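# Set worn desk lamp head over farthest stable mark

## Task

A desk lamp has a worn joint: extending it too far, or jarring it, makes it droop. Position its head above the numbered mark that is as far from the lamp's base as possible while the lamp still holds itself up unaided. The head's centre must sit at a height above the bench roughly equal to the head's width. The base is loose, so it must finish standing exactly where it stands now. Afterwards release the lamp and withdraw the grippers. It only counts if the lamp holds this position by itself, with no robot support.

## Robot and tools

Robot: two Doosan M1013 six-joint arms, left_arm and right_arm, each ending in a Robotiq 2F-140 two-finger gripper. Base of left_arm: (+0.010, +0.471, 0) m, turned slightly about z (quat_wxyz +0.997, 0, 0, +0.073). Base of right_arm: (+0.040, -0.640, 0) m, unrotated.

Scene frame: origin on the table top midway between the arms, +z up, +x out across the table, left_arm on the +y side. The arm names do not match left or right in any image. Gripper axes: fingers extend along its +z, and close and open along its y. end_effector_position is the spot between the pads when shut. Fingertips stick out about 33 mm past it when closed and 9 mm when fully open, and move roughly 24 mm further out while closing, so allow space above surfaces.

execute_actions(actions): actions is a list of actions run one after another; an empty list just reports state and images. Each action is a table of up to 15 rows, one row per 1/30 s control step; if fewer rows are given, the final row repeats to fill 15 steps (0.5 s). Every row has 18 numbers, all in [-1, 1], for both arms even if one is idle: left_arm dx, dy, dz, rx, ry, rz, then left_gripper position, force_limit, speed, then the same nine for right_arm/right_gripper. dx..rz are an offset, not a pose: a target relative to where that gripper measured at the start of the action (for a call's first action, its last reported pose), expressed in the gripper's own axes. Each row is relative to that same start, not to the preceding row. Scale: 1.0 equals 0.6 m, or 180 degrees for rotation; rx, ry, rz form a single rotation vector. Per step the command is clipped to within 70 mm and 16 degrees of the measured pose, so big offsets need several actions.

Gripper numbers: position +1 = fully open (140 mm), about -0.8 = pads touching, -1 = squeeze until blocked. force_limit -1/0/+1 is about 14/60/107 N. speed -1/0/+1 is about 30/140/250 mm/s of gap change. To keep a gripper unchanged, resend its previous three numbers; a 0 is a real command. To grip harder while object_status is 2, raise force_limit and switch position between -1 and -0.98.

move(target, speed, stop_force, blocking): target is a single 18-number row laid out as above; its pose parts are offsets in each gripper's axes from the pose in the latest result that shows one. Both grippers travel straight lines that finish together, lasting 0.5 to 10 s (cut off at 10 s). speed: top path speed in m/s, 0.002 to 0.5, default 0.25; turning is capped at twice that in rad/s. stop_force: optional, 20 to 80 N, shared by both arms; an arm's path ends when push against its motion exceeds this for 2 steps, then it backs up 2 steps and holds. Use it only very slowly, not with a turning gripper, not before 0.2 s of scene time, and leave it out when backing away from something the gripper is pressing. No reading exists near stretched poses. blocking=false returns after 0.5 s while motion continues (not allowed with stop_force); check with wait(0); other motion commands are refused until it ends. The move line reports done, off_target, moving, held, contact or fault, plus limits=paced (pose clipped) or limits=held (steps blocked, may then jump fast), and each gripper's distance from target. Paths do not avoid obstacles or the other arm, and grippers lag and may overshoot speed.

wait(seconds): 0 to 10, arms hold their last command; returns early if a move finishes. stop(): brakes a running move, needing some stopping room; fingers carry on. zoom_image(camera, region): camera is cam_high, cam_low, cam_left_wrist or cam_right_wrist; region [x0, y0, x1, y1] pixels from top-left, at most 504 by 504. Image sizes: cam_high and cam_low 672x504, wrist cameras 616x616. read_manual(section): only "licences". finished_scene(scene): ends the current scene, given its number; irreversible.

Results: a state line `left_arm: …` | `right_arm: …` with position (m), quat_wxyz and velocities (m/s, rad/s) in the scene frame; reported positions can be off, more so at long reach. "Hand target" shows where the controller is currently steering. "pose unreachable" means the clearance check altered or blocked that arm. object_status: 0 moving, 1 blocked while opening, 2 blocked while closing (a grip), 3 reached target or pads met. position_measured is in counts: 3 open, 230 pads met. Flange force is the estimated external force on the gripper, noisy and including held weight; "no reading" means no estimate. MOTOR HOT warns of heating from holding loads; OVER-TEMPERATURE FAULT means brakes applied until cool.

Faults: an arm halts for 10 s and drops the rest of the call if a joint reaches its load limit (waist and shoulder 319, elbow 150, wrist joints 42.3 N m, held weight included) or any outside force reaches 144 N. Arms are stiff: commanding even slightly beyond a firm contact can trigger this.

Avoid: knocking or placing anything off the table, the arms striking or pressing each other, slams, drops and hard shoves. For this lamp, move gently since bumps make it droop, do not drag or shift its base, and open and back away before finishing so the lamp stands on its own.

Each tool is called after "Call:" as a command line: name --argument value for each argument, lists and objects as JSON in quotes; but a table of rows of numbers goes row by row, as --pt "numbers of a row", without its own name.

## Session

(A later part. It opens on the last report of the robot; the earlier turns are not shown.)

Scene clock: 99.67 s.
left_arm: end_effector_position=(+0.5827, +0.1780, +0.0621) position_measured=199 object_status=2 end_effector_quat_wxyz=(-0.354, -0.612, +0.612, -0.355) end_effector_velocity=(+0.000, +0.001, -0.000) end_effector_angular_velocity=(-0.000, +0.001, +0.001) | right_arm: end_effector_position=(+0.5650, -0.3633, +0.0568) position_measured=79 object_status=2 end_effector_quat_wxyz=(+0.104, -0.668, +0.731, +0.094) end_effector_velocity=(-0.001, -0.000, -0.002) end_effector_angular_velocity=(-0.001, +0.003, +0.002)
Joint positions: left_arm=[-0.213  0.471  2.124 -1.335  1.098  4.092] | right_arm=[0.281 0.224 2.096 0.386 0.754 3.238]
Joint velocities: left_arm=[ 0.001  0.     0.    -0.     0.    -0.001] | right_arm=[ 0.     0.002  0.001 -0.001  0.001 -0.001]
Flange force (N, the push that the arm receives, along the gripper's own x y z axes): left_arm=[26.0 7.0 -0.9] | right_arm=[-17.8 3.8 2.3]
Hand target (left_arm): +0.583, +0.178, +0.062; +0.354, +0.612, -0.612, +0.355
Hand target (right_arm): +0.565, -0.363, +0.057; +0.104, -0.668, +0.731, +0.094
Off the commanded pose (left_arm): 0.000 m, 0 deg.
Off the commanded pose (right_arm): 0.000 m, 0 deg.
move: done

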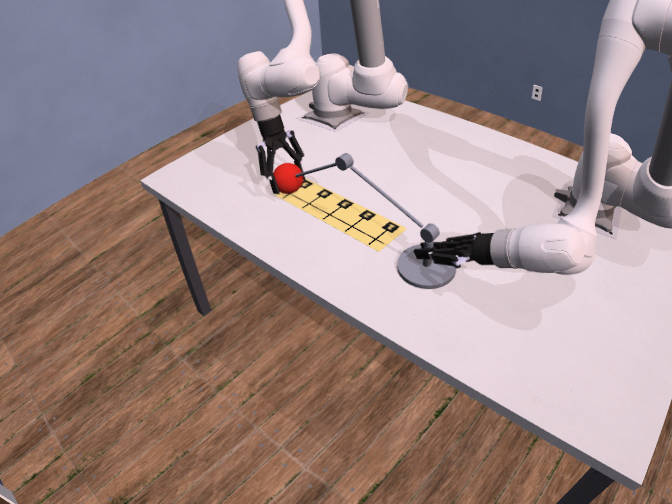

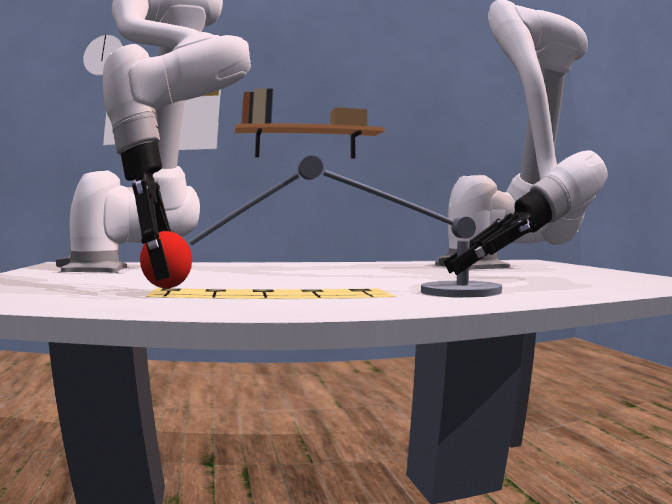

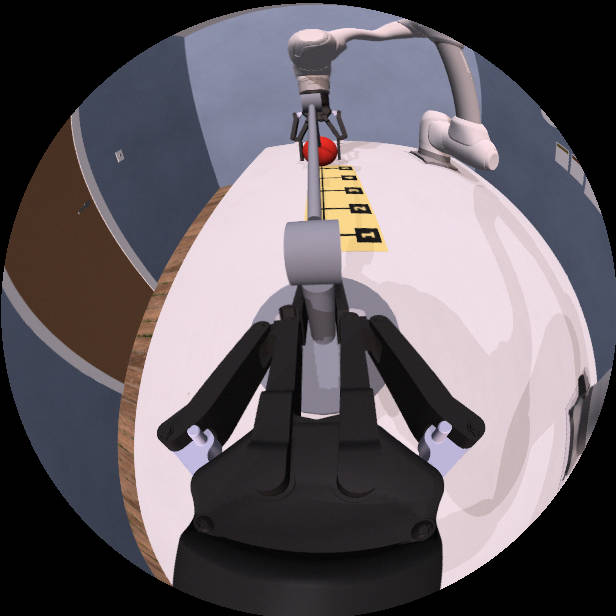

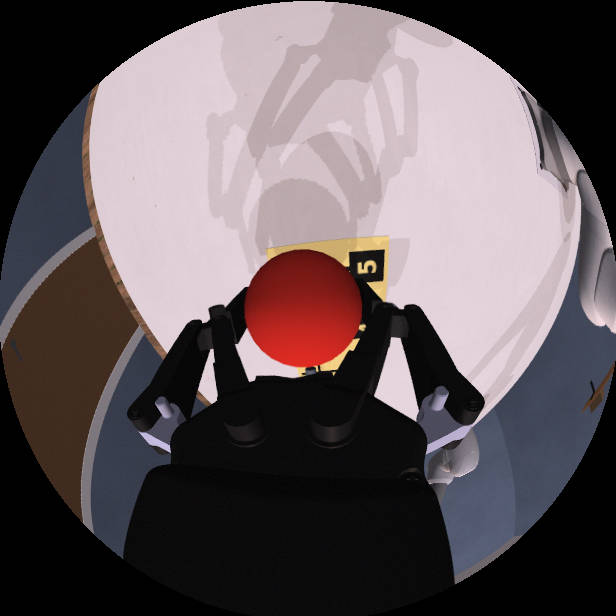

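Call:
execute_actions --actions '[[[0,0,0,0,0,0,-1,0.4,-0.6,0,0,0,0,0,0,0.55,-0.3,-1]]]'

Call:
zoom_image --camera "cam_low" --region '[100, 140, 360, 310]'

Scene clock: 100.80 s.
left_arm: end_effector_position=(+0.5826, +0.1780, +0.0621) position_measured=199 object_status=2 end_effector_quat_wxyz=(-0.354, -0.612, +0.612, -0.355) end_effector_velocity=(+0.001, +0.001, +0.001) end_effector_angular_velocity=(+0.000, -0.001, +0.003) | right_arm: end_effector_position=(+0.5650, -0.3634, +0.0567) position_measured=59 object_status=0 end_effector_quat_wxyz=(+0.104, -0.668, +0.731, +0.094) end_effector_velocity=(+0.000, +0.000, +0.000) end_effector_angular_velocity=(+0.000, -0.001, -0.001)
Joint positions: left_arm=[-0.213  0.471  2.124 -1.335  1.098  4.092] | right_arm=[0.281 0.224 2.096 0.386 0.754 3.238]
Joint velocities: left_arm=[ 0.001 -0.001 -0.001 -0.001 -0.001 -0.001] | right_arm=[ 0.    -0.    -0.001  0.     0.     0.   ]
Flange force (N, the push that the arm receives, along the gripper's own x y z axes): left_arm=[9.0 15.8 -2.8] | right_arm=[-5.6 4.1 -0.2]
Hand target (left_arm): +0.583, +0.178, +0.062; +0.354, +0.612, -0.612, +0.355
Hand target (right_arm): +0.565, -0.363, +0.057; +0.104, -0.668, +0.731, +0.094
Off the commanded pose (left_arm): 0.000 m, 0 deg.
Off the commanded pose (right_arm): 0.000 m, 0 deg.

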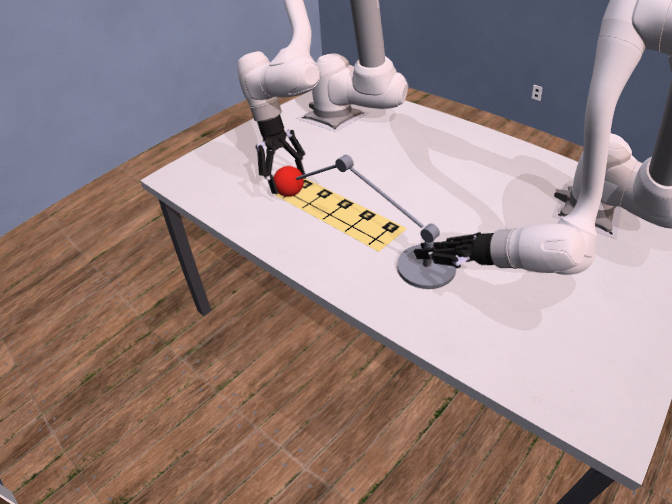

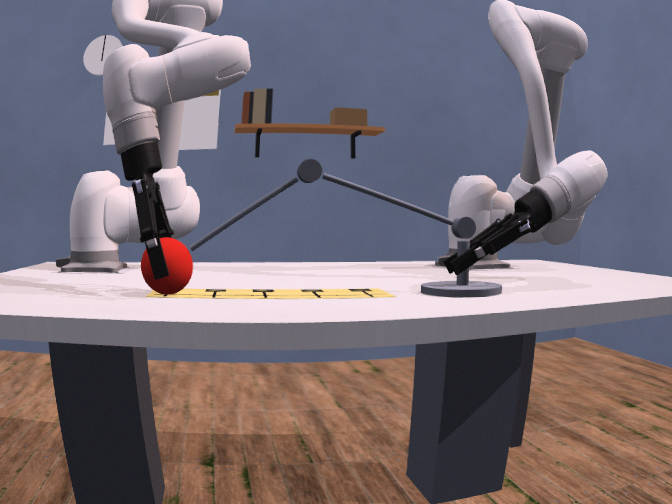

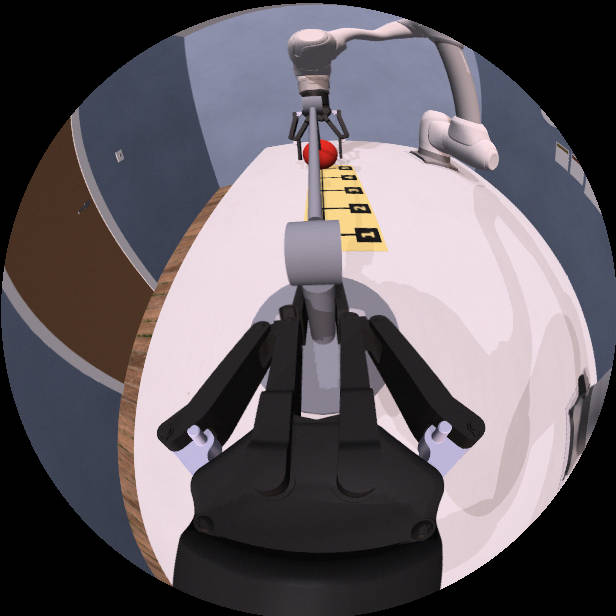

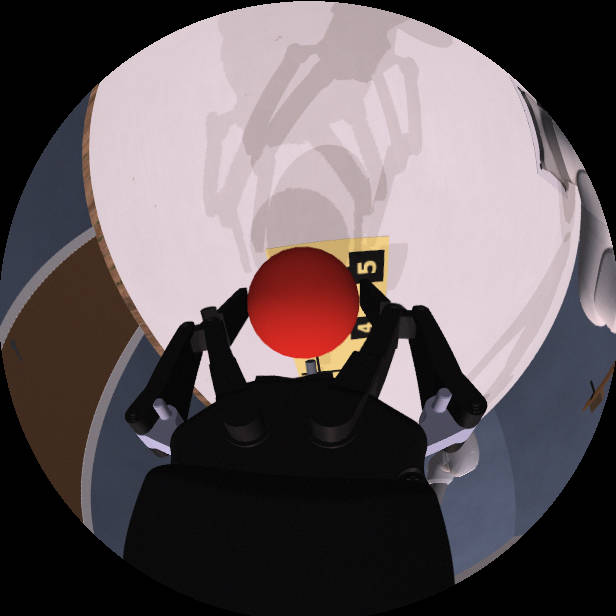

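Region (100, 140, 360, 310) of cam_low's 672x504 image, scaled by 1.938, with more detail than that image has; it fills the top 330 rows of this view, and the rest is white.

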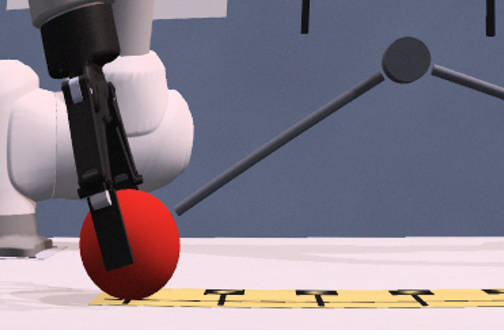

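Call:
execute_actions --actions '[[[0,0,0,0,0,0,-1,0.4,-0.6,0,0,0,0,0,0,-1,-0.3,-1]]]'

Call:
zoom_image --camera "cam_low" --region '[100, 140, 360, 310]'

Scene clock: 102.57 s.
left_arm: end_effector_position=(+0.5827, +0.1780, +0.0621) position_measured=199 object_status=2 end_effector_quat_wxyz=(-0.354, -0.612, +0.612, -0.355) end_effector_velocity=(-0.000, +0.001, -0.001) end_effector_angular_velocity=(+0.001, +0.001, +0.000) | right_arm: end_effector_position=(+0.5650, -0.3634, +0.0568) position_measured=79 object_status=0 end_effector_quat_wxyz=(+0.104, -0.668, +0.731, +0.094) end_effector_velocity=(-0.001, +0.000, -0.000) end_effector_angular_velocity=(+0.001, +0.001, -0.001)
Joint positions: left_arm=[-0.213  0.471  2.124 -1.335  1.098  4.092] | right_arm=[0.281 0.224 2.096 0.386 0.754 3.238]
Joint velocities: left_arm=[ 0.001  0.001  0.001  0.001 -0.     0.   ] | right_arm=[ 0.     0.     0.001  0.002  0.    -0.001]
Flange force (N, the push that the arm receives, along the gripper's own x y z axes): left_arm=[6.9 15.9 -8.0] | right_arm=[0.7 12.8 -43.9]
Hand target (left_arm): +0.583, +0.178, +0.062; +0.354, +0.612, -0.612, +0.355
Hand target (right_arm): +0.565, -0.363, +0.057; +0.104, -0.668, +0.731, +0.094
Off the commanded pose (left_arm): 0.000 m, 0 deg.
Off the commanded pose (right_arm): 0.000 m, 0 deg.

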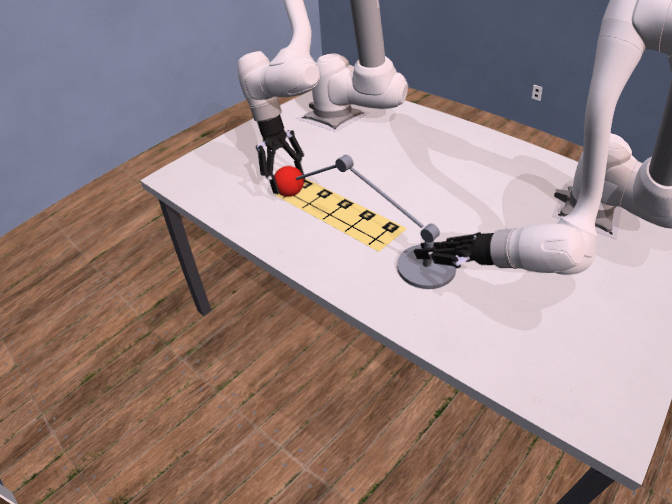

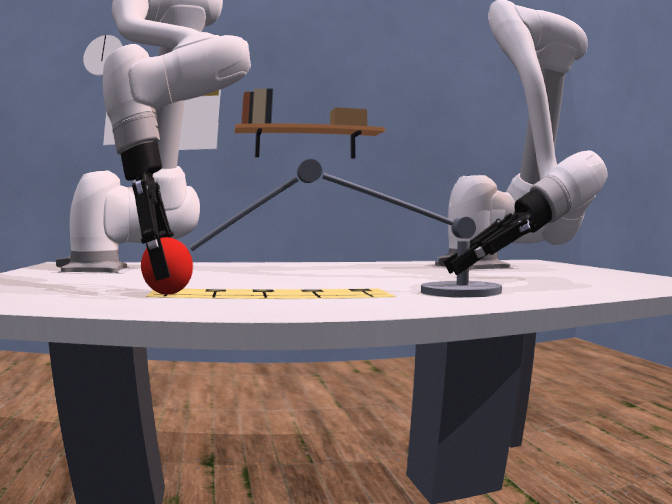

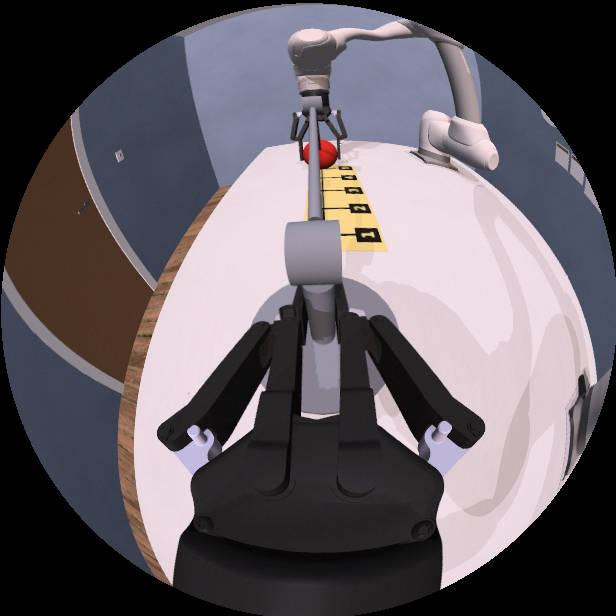

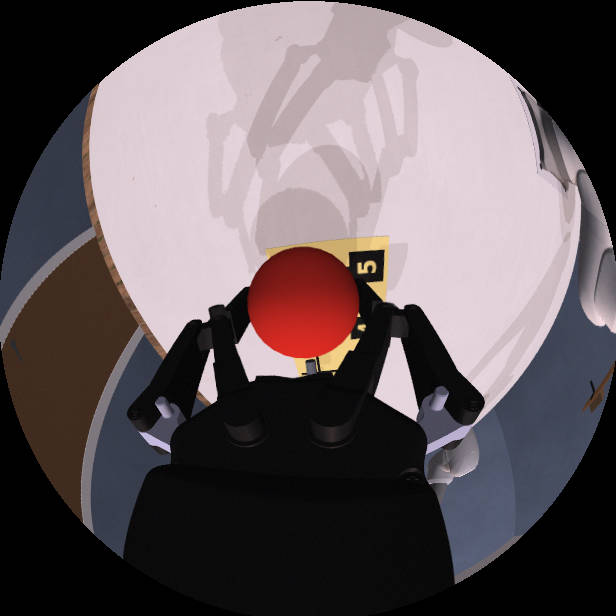

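Region (100, 140, 360, 310) of cam_low's 672x504 image, scaled by 1.938, with more detail than that image has; it fills the top 330 rows of this view, and the rest is white.

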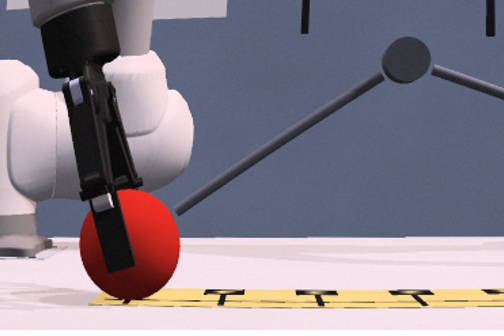

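Call:
move --target '[0,0,0,0,0,0,-1,0.4,-0.6,-0.1636,0.0084,-0.0415,0,-0.0611,0,-1,-0.3,-1]' --speed 0.09

Call:
zoom_image --camera "cam_low" --region '[140, 160, 400, 310]'

Call:
zoom_image --camera "cam_high" --region '[260, 130, 420, 260]'

Scene clock: 104.97 s.
left_arm: end_effector_position=(+0.5827, +0.1780, +0.0621) position_measured=199 object_status=2 end_effector_quat_wxyz=(-0.354, -0.612, +0.612, -0.355) end_effector_velocity=(+0.000, +0.001, -0.000) end_effector_angular_velocity=(+0.001, -0.000, +0.002) | right_arm: end_effector_position=(+0.5677, -0.2758, +0.1079) position_measured=79 object_status=2 end_effector_quat_wxyz=(+0.173, -0.656, +0.718, +0.158) end_effector_velocity=(-0.000, +0.000, +0.000) end_effector_angular_velocity=(+0.001, +0.001, -0.001)
Joint positions: left_arm=[-0.213  0.471  2.124 -1.335  1.098  4.092] | right_arm=[0.332 0.201 2.06  0.632 0.779 3.127]
Joint velocities: left_arm=[ 0.002  0.     0.     0.001 -0.001  0.   ] | right_arm=[ 0.    -0.     0.     0.001 -0.     0.001]
Flange force (N, the push that the arm receives, along the gripper's own x y z axes): left_arm=[13.1 19.5 -34.3] | right_arm=[11.7 4.3 -1.9]
Hand target (left_arm): +0.583, +0.178, +0.062; +0.354, +0.612, -0.612, +0.355
Hand target (right_arm): +0.568, -0.276, +0.108; +0.173, -0.656, +0.718, +0.158
Off the commanded pose (left_arm): 0.000 m, 0 deg.
Off the commanded pose (right_arm): 0.000 m, 0 deg.
move: done

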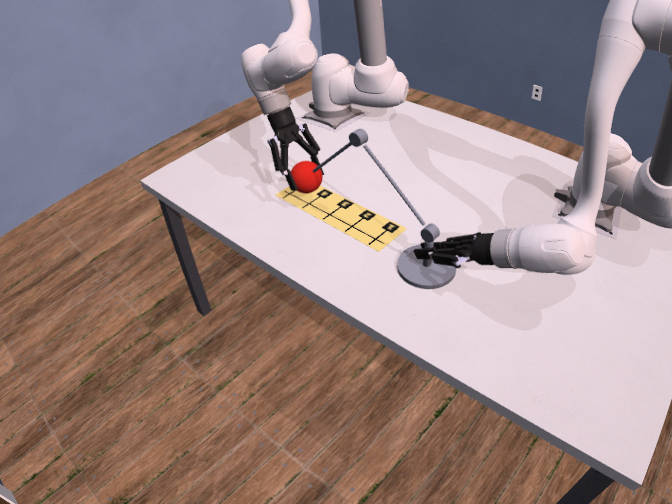

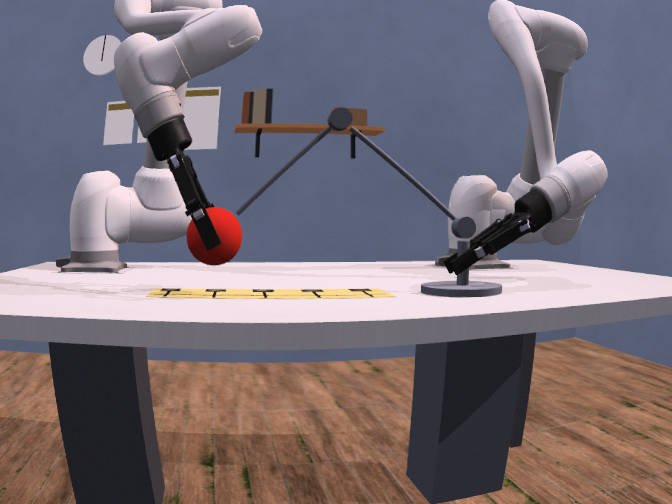

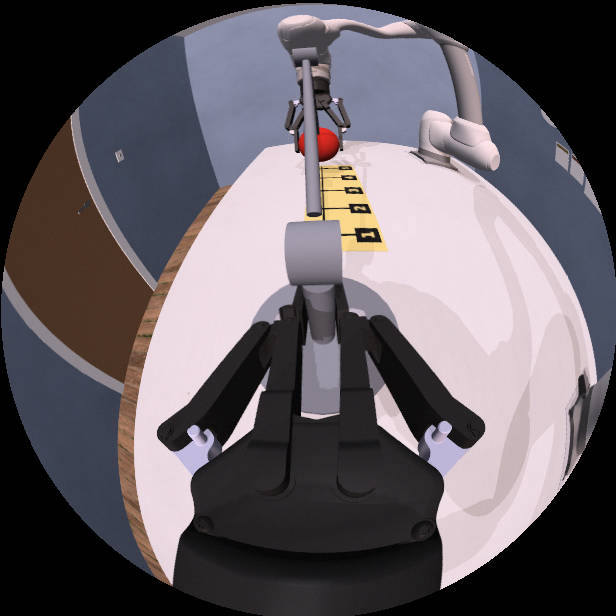

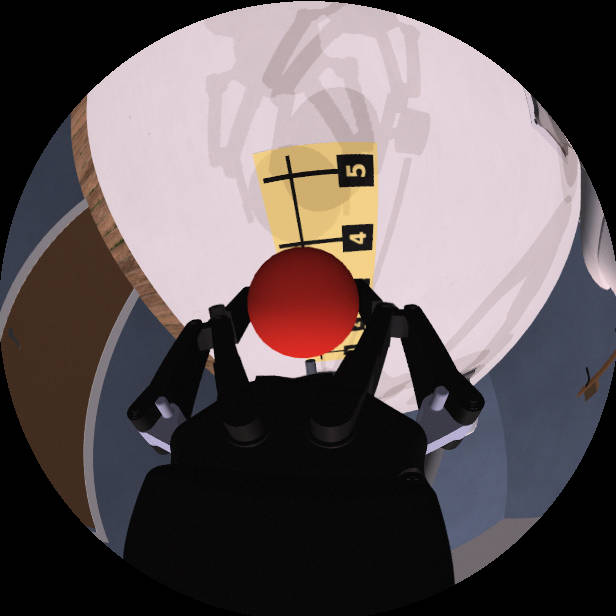

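Region (140, 160, 400, 310) of cam_low's 672x504 image, scaled by 1.938, with more detail than that image has; it fills the top 291 rows of this view, and the rest is white.

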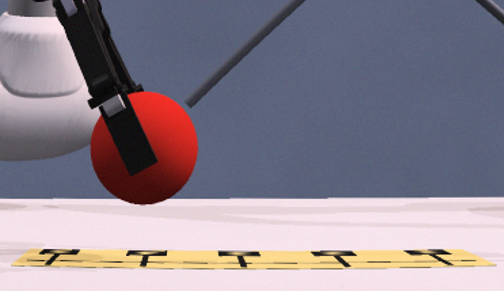

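Region (260, 130, 420, 260) of cam_high's 672x504 image, scaled by 3.150, with more detail than that image has; it fills the top 410 rows of this view, and the rest is white.

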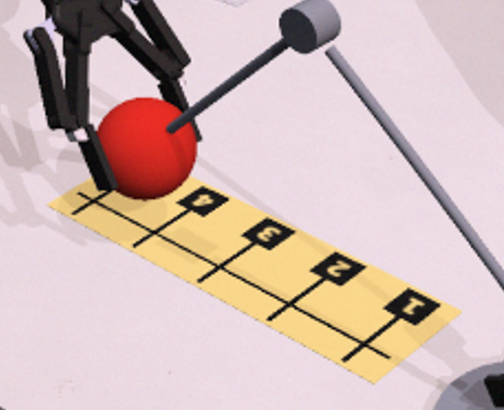

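Call:
execute_actions --actions '[[[0,0,0,0,0,0,-1,0.4,-0.6,0,0,0,0,0,0,0.55,-0.3,-1]]]'

Call:
zoom_image --camera "cam_low" --region '[140, 160, 400, 310]'

Scene clock: 105.90 s.
left_arm: end_effector_position=(+0.5827, +0.1780, +0.0621) position_measured=199 object_status=2 end_effector_quat_wxyz=(-0.354, -0.612, +0.612, -0.355) end_effector_velocity=(+0.002, +0.001, +0.001) end_effector_angular_velocity=(+0.001, -0.004, +0.001) | right_arm: end_effector_position=(+0.5677, -0.2758, +0.1079) position_measured=59 object_status=0 end_effector_quat_wxyz=(+0.173, -0.656, +0.718, +0.158) end_effector_velocity=(+0.000, -0.000, -0.000) end_effector_angular_velocity=(-0.001, -0.000, +0.000)
Joint positions: left_arm=[-0.213  0.471  2.124 -1.335  1.098  4.092] | right_arm=[0.332 0.201 2.06  0.632 0.779 3.127]
Joint velocities: left_arm=[ 0.001 -0.001 -0.002  0.    -0.001  0.001] | right_arm=[ 0.     0.001 -0.    -0.001 -0.     0.   ]
Flange force (N, the push that the arm receives, along the gripper's own x y z axes): left_arm=[7.8 10.5 -7.6] | right_arm=[0.3 7.0 -6.2]
Hand target (left_arm): +0.583, +0.178, +0.062; +0.354, +0.612, -0.612, +0.355
Hand target (right_arm): +0.568, -0.276, +0.108; +0.173, -0.656, +0.718, +0.158
Off the commanded pose (left_arm): 0.000 m, 0 deg.
Off the commanded pose (right_arm): 0.000 m, 0 deg.

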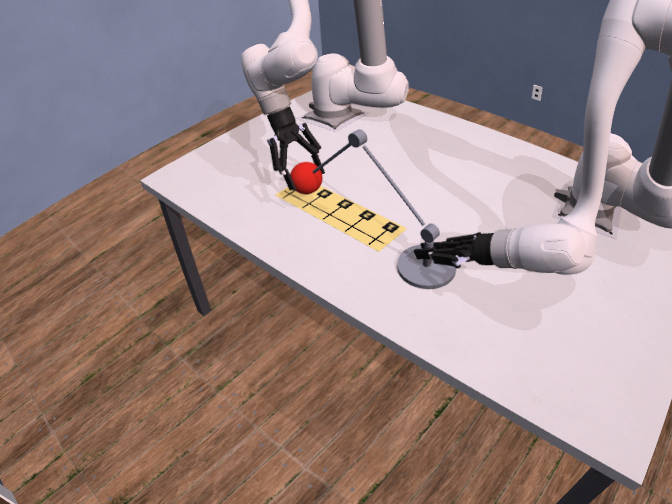

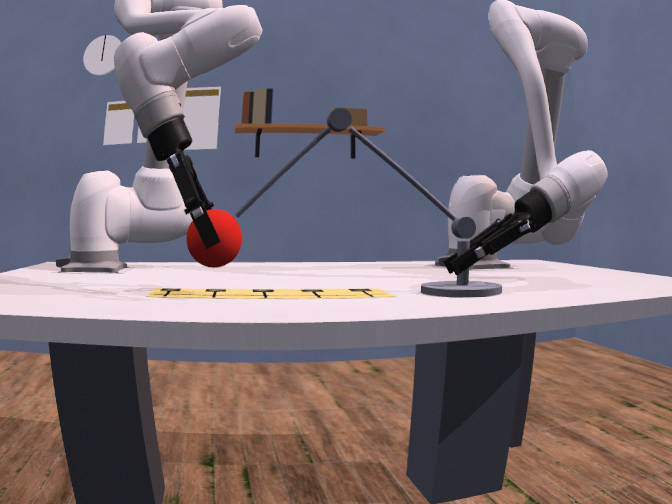

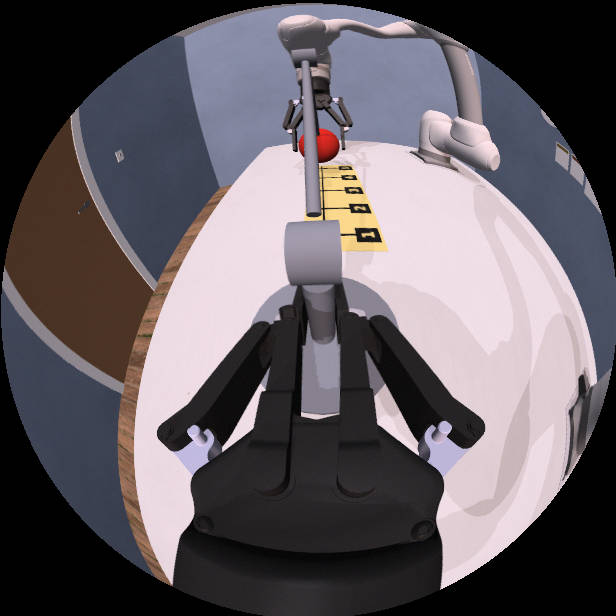

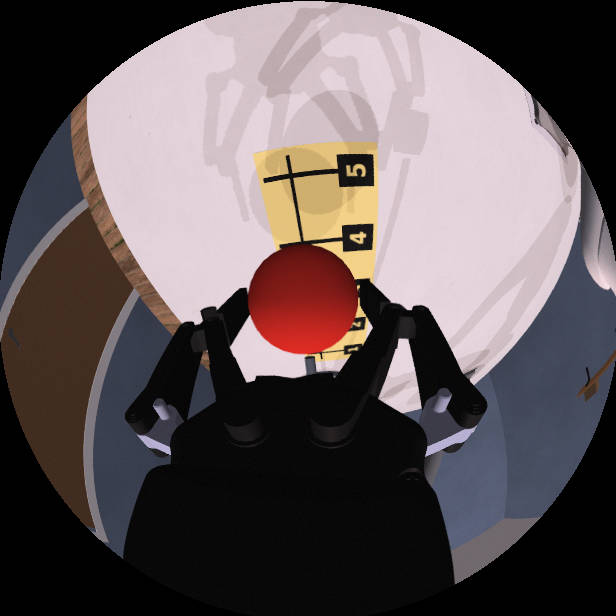

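Region (140, 160, 400, 310) of cam_low's 672x504 image, scaled by 1.938, with more detail than that image has; it fills the top 291 rows of this view, and the rest is white.

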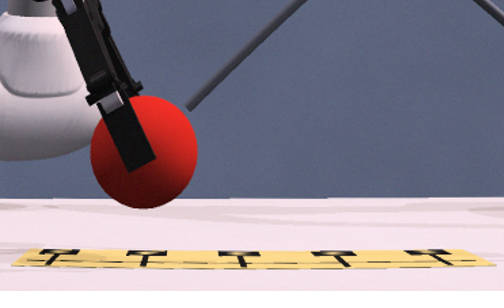

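The head dropped a few millimetres on release; checking whether it is still moving.

Call:
wait --seconds 0

Call:
zoom_image --camera "cam_low" --region '[140, 160, 400, 310]'

Scene clock: 113.70 s.
left_arm: end_effector_position=(+0.5827, +0.1780, +0.0621) position_measured=199 object_status=2 end_effector_quat_wxyz=(-0.354, -0.612, +0.612, -0.355) end_effector_velocity=(-0.001, +0.000, -0.001) end_effector_angular_velocity=(+0.001, +0.001, +0.001) | right_arm: end_effector_position=(+0.5677, -0.2758, +0.1079) position_measured=59 object_status=3 end_effector_quat_wxyz=(+0.173, -0.656, +0.718, +0.158) end_effector_velocity=(+0.000, -0.000, -0.001) end_effector_angular_velocity=(-0.001, +0.001, -0.000)
Joint positions: left_arm=[-0.213  0.471  2.124 -1.335  1.098  4.092] | right_arm=[0.332 0.201 2.06  0.632 0.779 3.127]
Joint velocities: left_arm=[ 0.    -0.     0.002 -0.    -0.001  0.   ] | right_arm=[-0.     0.001 -0.001 -0.001 -0.     0.001]
Flange force (N, the push that the arm receives, along the gripper's own x y z axes): left_arm=[6.2 5.8 -4.6] | right_arm=[0.5 7.3 -6.3]
Hand target (left_arm): +0.583, +0.178, +0.062; +0.354, +0.612, -0.612, +0.355
Hand target (right_arm): +0.568, -0.276, +0.108; +0.173, -0.656, +0.718, +0.158
Off the commanded pose (left_arm): 0.000 m, 0 deg.
Off the commanded pose (right_arm): 0.000 m, 0 deg.

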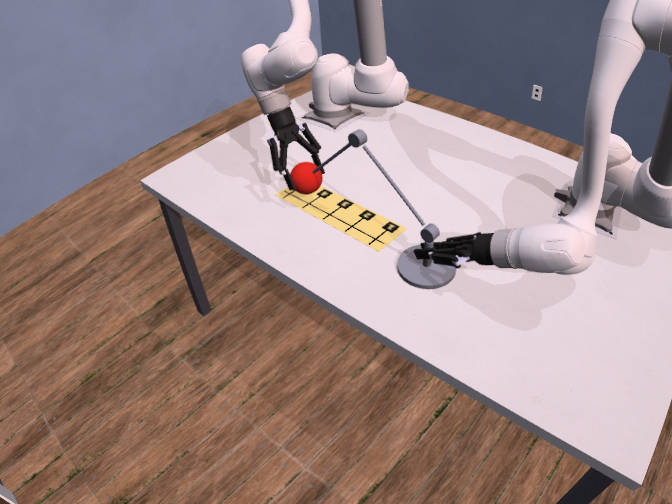

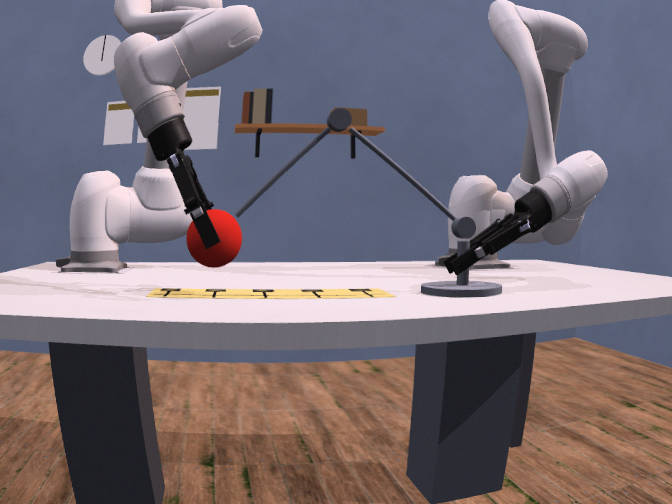

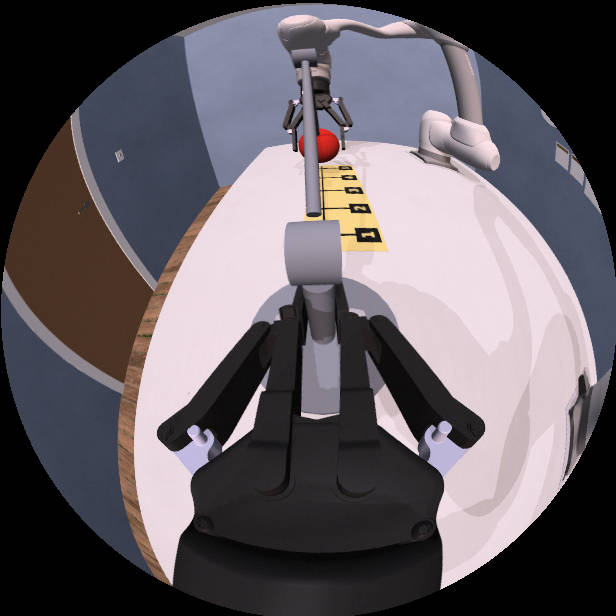

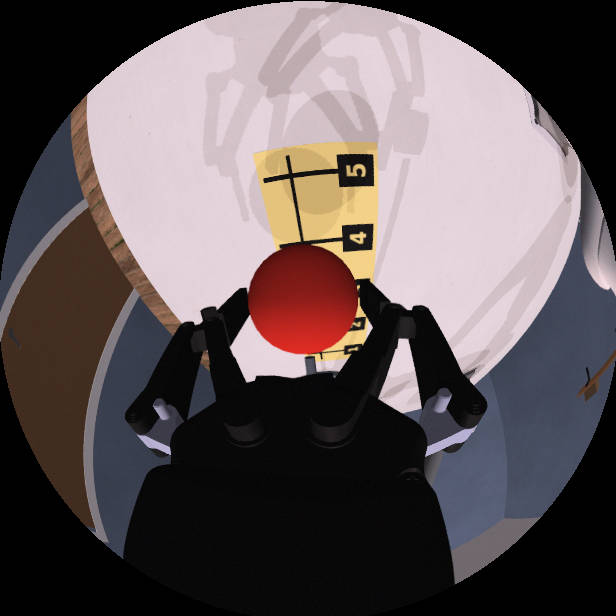

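Region (140, 160, 400, 310) of cam_low's 672x504 image, scaled by 1.938, with more detail than that image has; it fills the top 291 rows of this view, and the rest is white.

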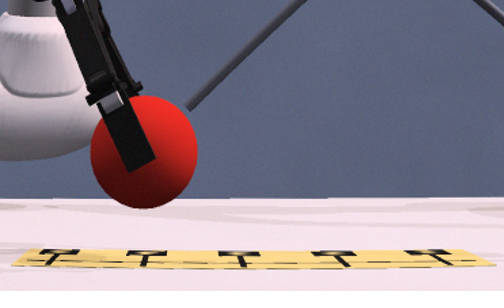

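Call:
execute_actions --actions '[[[0,0,0,0,0,0,-0.2,0.4,-1,0,0,0,0,0,0,0.55,-0.3,-1]]]'

Call:
zoom_image --camera "cam_low" --region '[140, 160, 400, 310]'

Scene clock: 114.73 s.
left_arm: end_effector_position=(+0.5826, +0.1781, +0.0621) position_measured=177 object_status=0 end_effector_quat_wxyz=(-0.354, -0.612, +0.612, -0.355) end_effector_velocity=(+0.000, +0.000, +0.000) end_effector_angular_velocity=(-0.001, +0.000, +0.002) | right_arm: end_effector_position=(+0.5677, -0.2758, +0.1079) position_measured=59 object_status=3 end_effector_quat_wxyz=(+0.173, -0.656, +0.718, +0.158) end_effector_velocity=(+0.000, +0.000, +0.000) end_effector_angular_velocity=(+0.001, +0.000, -0.001)
Joint positions: left_arm=[-0.213  0.471  2.124 -1.335  1.098  4.092] | right_arm=[0.332 0.201 2.06  0.632 0.779 3.127]
Joint velocities: left_arm=[ 0.    -0.     0.    -0.002 -0.    -0.   ] | right_arm=[ 0.     0.001 -0.001  0.001 -0.     0.   ]
Flange force (N, the push that the arm receives, along the gripper's own x y z axes): left_arm=[5.0 15.0 -9.7] | right_arm=[-0.8 4.7 -2.5]
Hand target (left_arm): +0.583, +0.178, +0.062; +0.354, +0.612, -0.612, +0.355
Hand target (right_arm): +0.568, -0.276, +0.108; +0.173, -0.656, +0.718, +0.158
Off the commanded pose (left_arm): 0.000 m, 0 deg.
Off the commanded pose (right_arm): 0.000 m, 0 deg.

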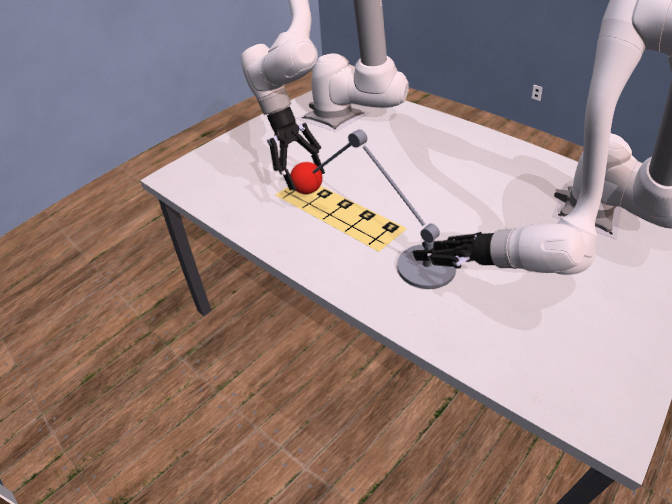

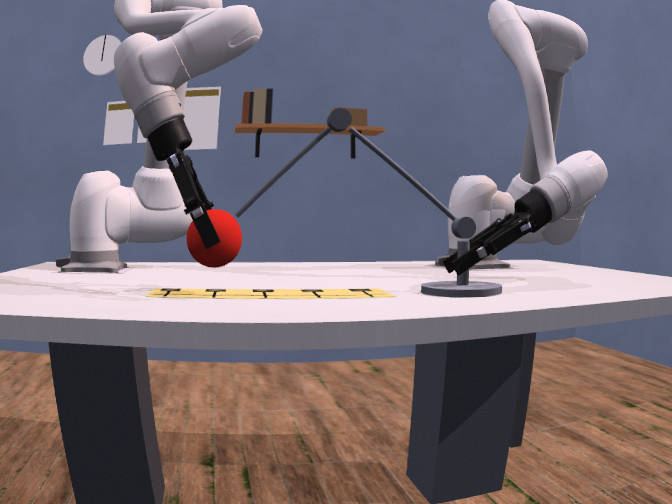

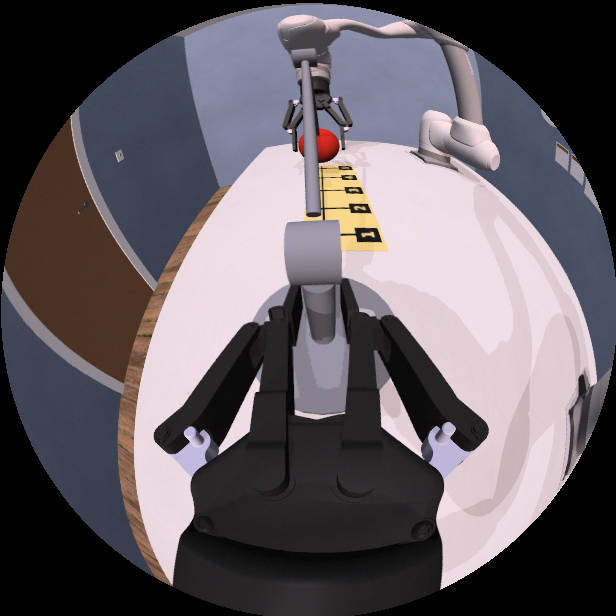

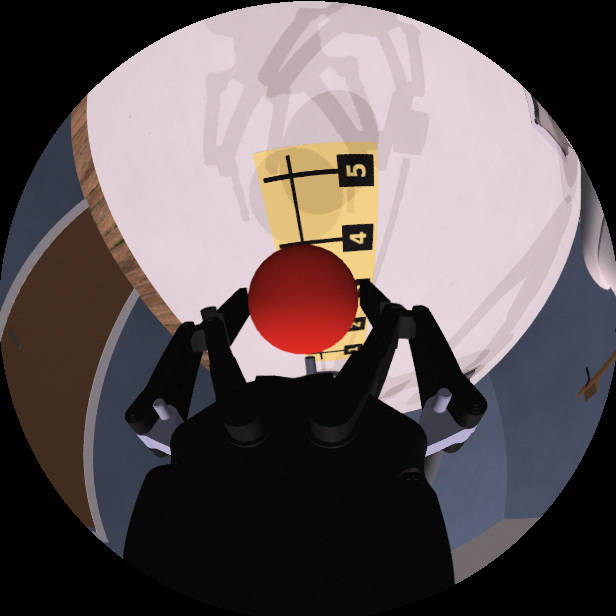

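Region (140, 160, 400, 310) of cam_low's 672x504 image, scaled by 1.938, with more detail than that image has; it fills the top 291 rows of this view, and the rest is white.

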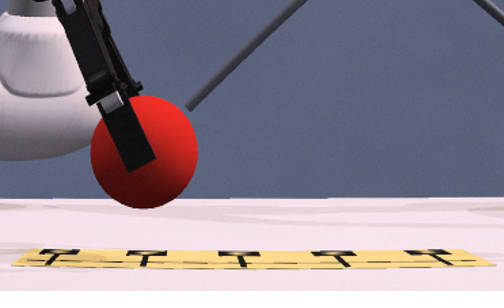

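Call:
move --target '[0,0,-0.42,0,0,0,0.5,0.4,0,0,0,-0.42,0,0,0,1,-0.3,0]' --speed 0.25

Call:
zoom_image --camera "cam_low" --region '[140, 160, 400, 310]'

Scene clock: 117.10 s.
left_arm: end_effector_position=(+0.5823, +0.3962, +0.1876) position_measured=66 object_status=3 end_effector_quat_wxyz=(-0.354, -0.611, +0.612, -0.355) end_effector_velocity=(-0.000, +0.001, -0.000) end_effector_angular_velocity=(-0.000, +0.000, +0.002) | right_arm: end_effector_position=(+0.5567, -0.3902, +0.3320) position_measured=3 object_status=3 end_effector_quat_wxyz=(+0.173, -0.656, +0.718, +0.157) end_effector_velocity=(+0.000, -0.000, +0.000) end_effector_angular_velocity=(-0.001, -0.001, -0.000)
Joint positions: left_arm=[ 0.156  0.336  1.993 -0.995  1.414  3.937] | right_arm=[ 0.127 -0.047  1.878  0.489  1.24   3.214]
Joint velocities: left_arm=[ 0.002 -0.     0.001 -0.    -0.     0.   ] | right_arm=[-0.    -0.    -0.001 -0.002  0.     0.001]
Flange force (N, the push that the arm receives, along the gripper's own x y z axes): left_arm=[3.7 11.0 -3.1] | right_arm=[-5.5 5.2 1.9]
Hand target (left_arm): +0.582, +0.396, +0.188; +0.354, +0.611, -0.612, +0.355
Hand target (right_arm): +0.557, -0.390, +0.332; +0.173, -0.656, +0.718, +0.157
Off the commanded pose (left_arm): 0.001 m, 0 deg.
Off the commanded pose (right_arm): 0.000 m, 0 deg.
move: done

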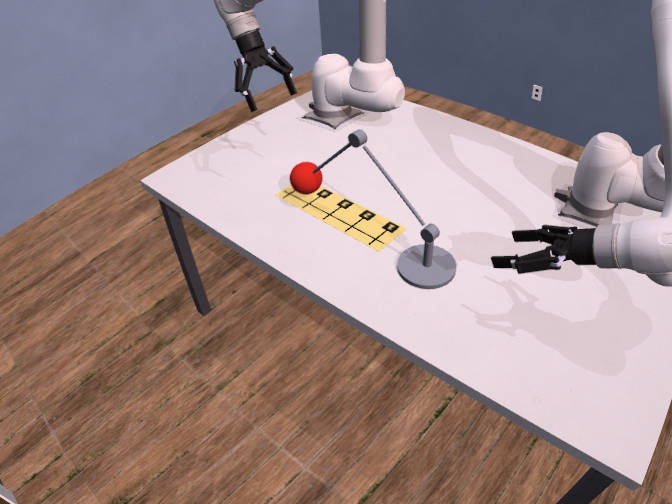

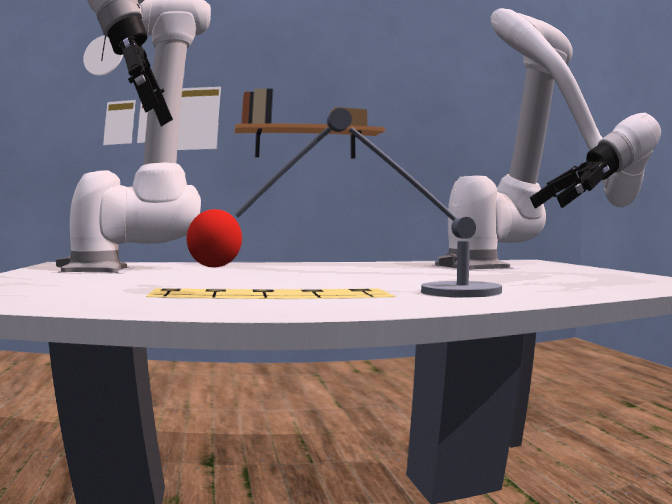

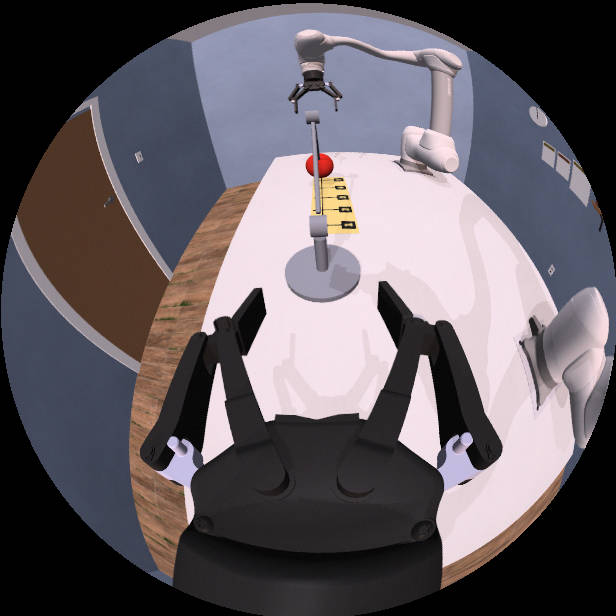

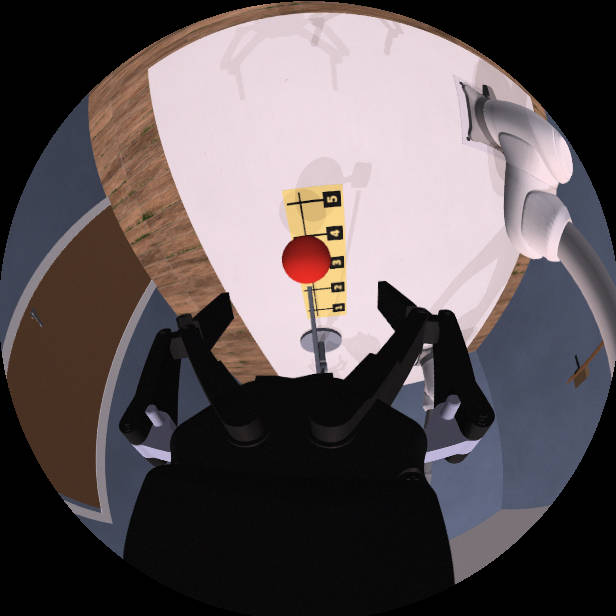

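Region (140, 160, 400, 310) of cam_low's 672x504 image, scaled by 1.938, with more detail than that image has; it fills the top 291 rows of this view, and the rest is white.

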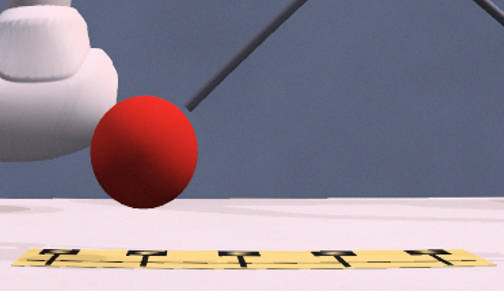

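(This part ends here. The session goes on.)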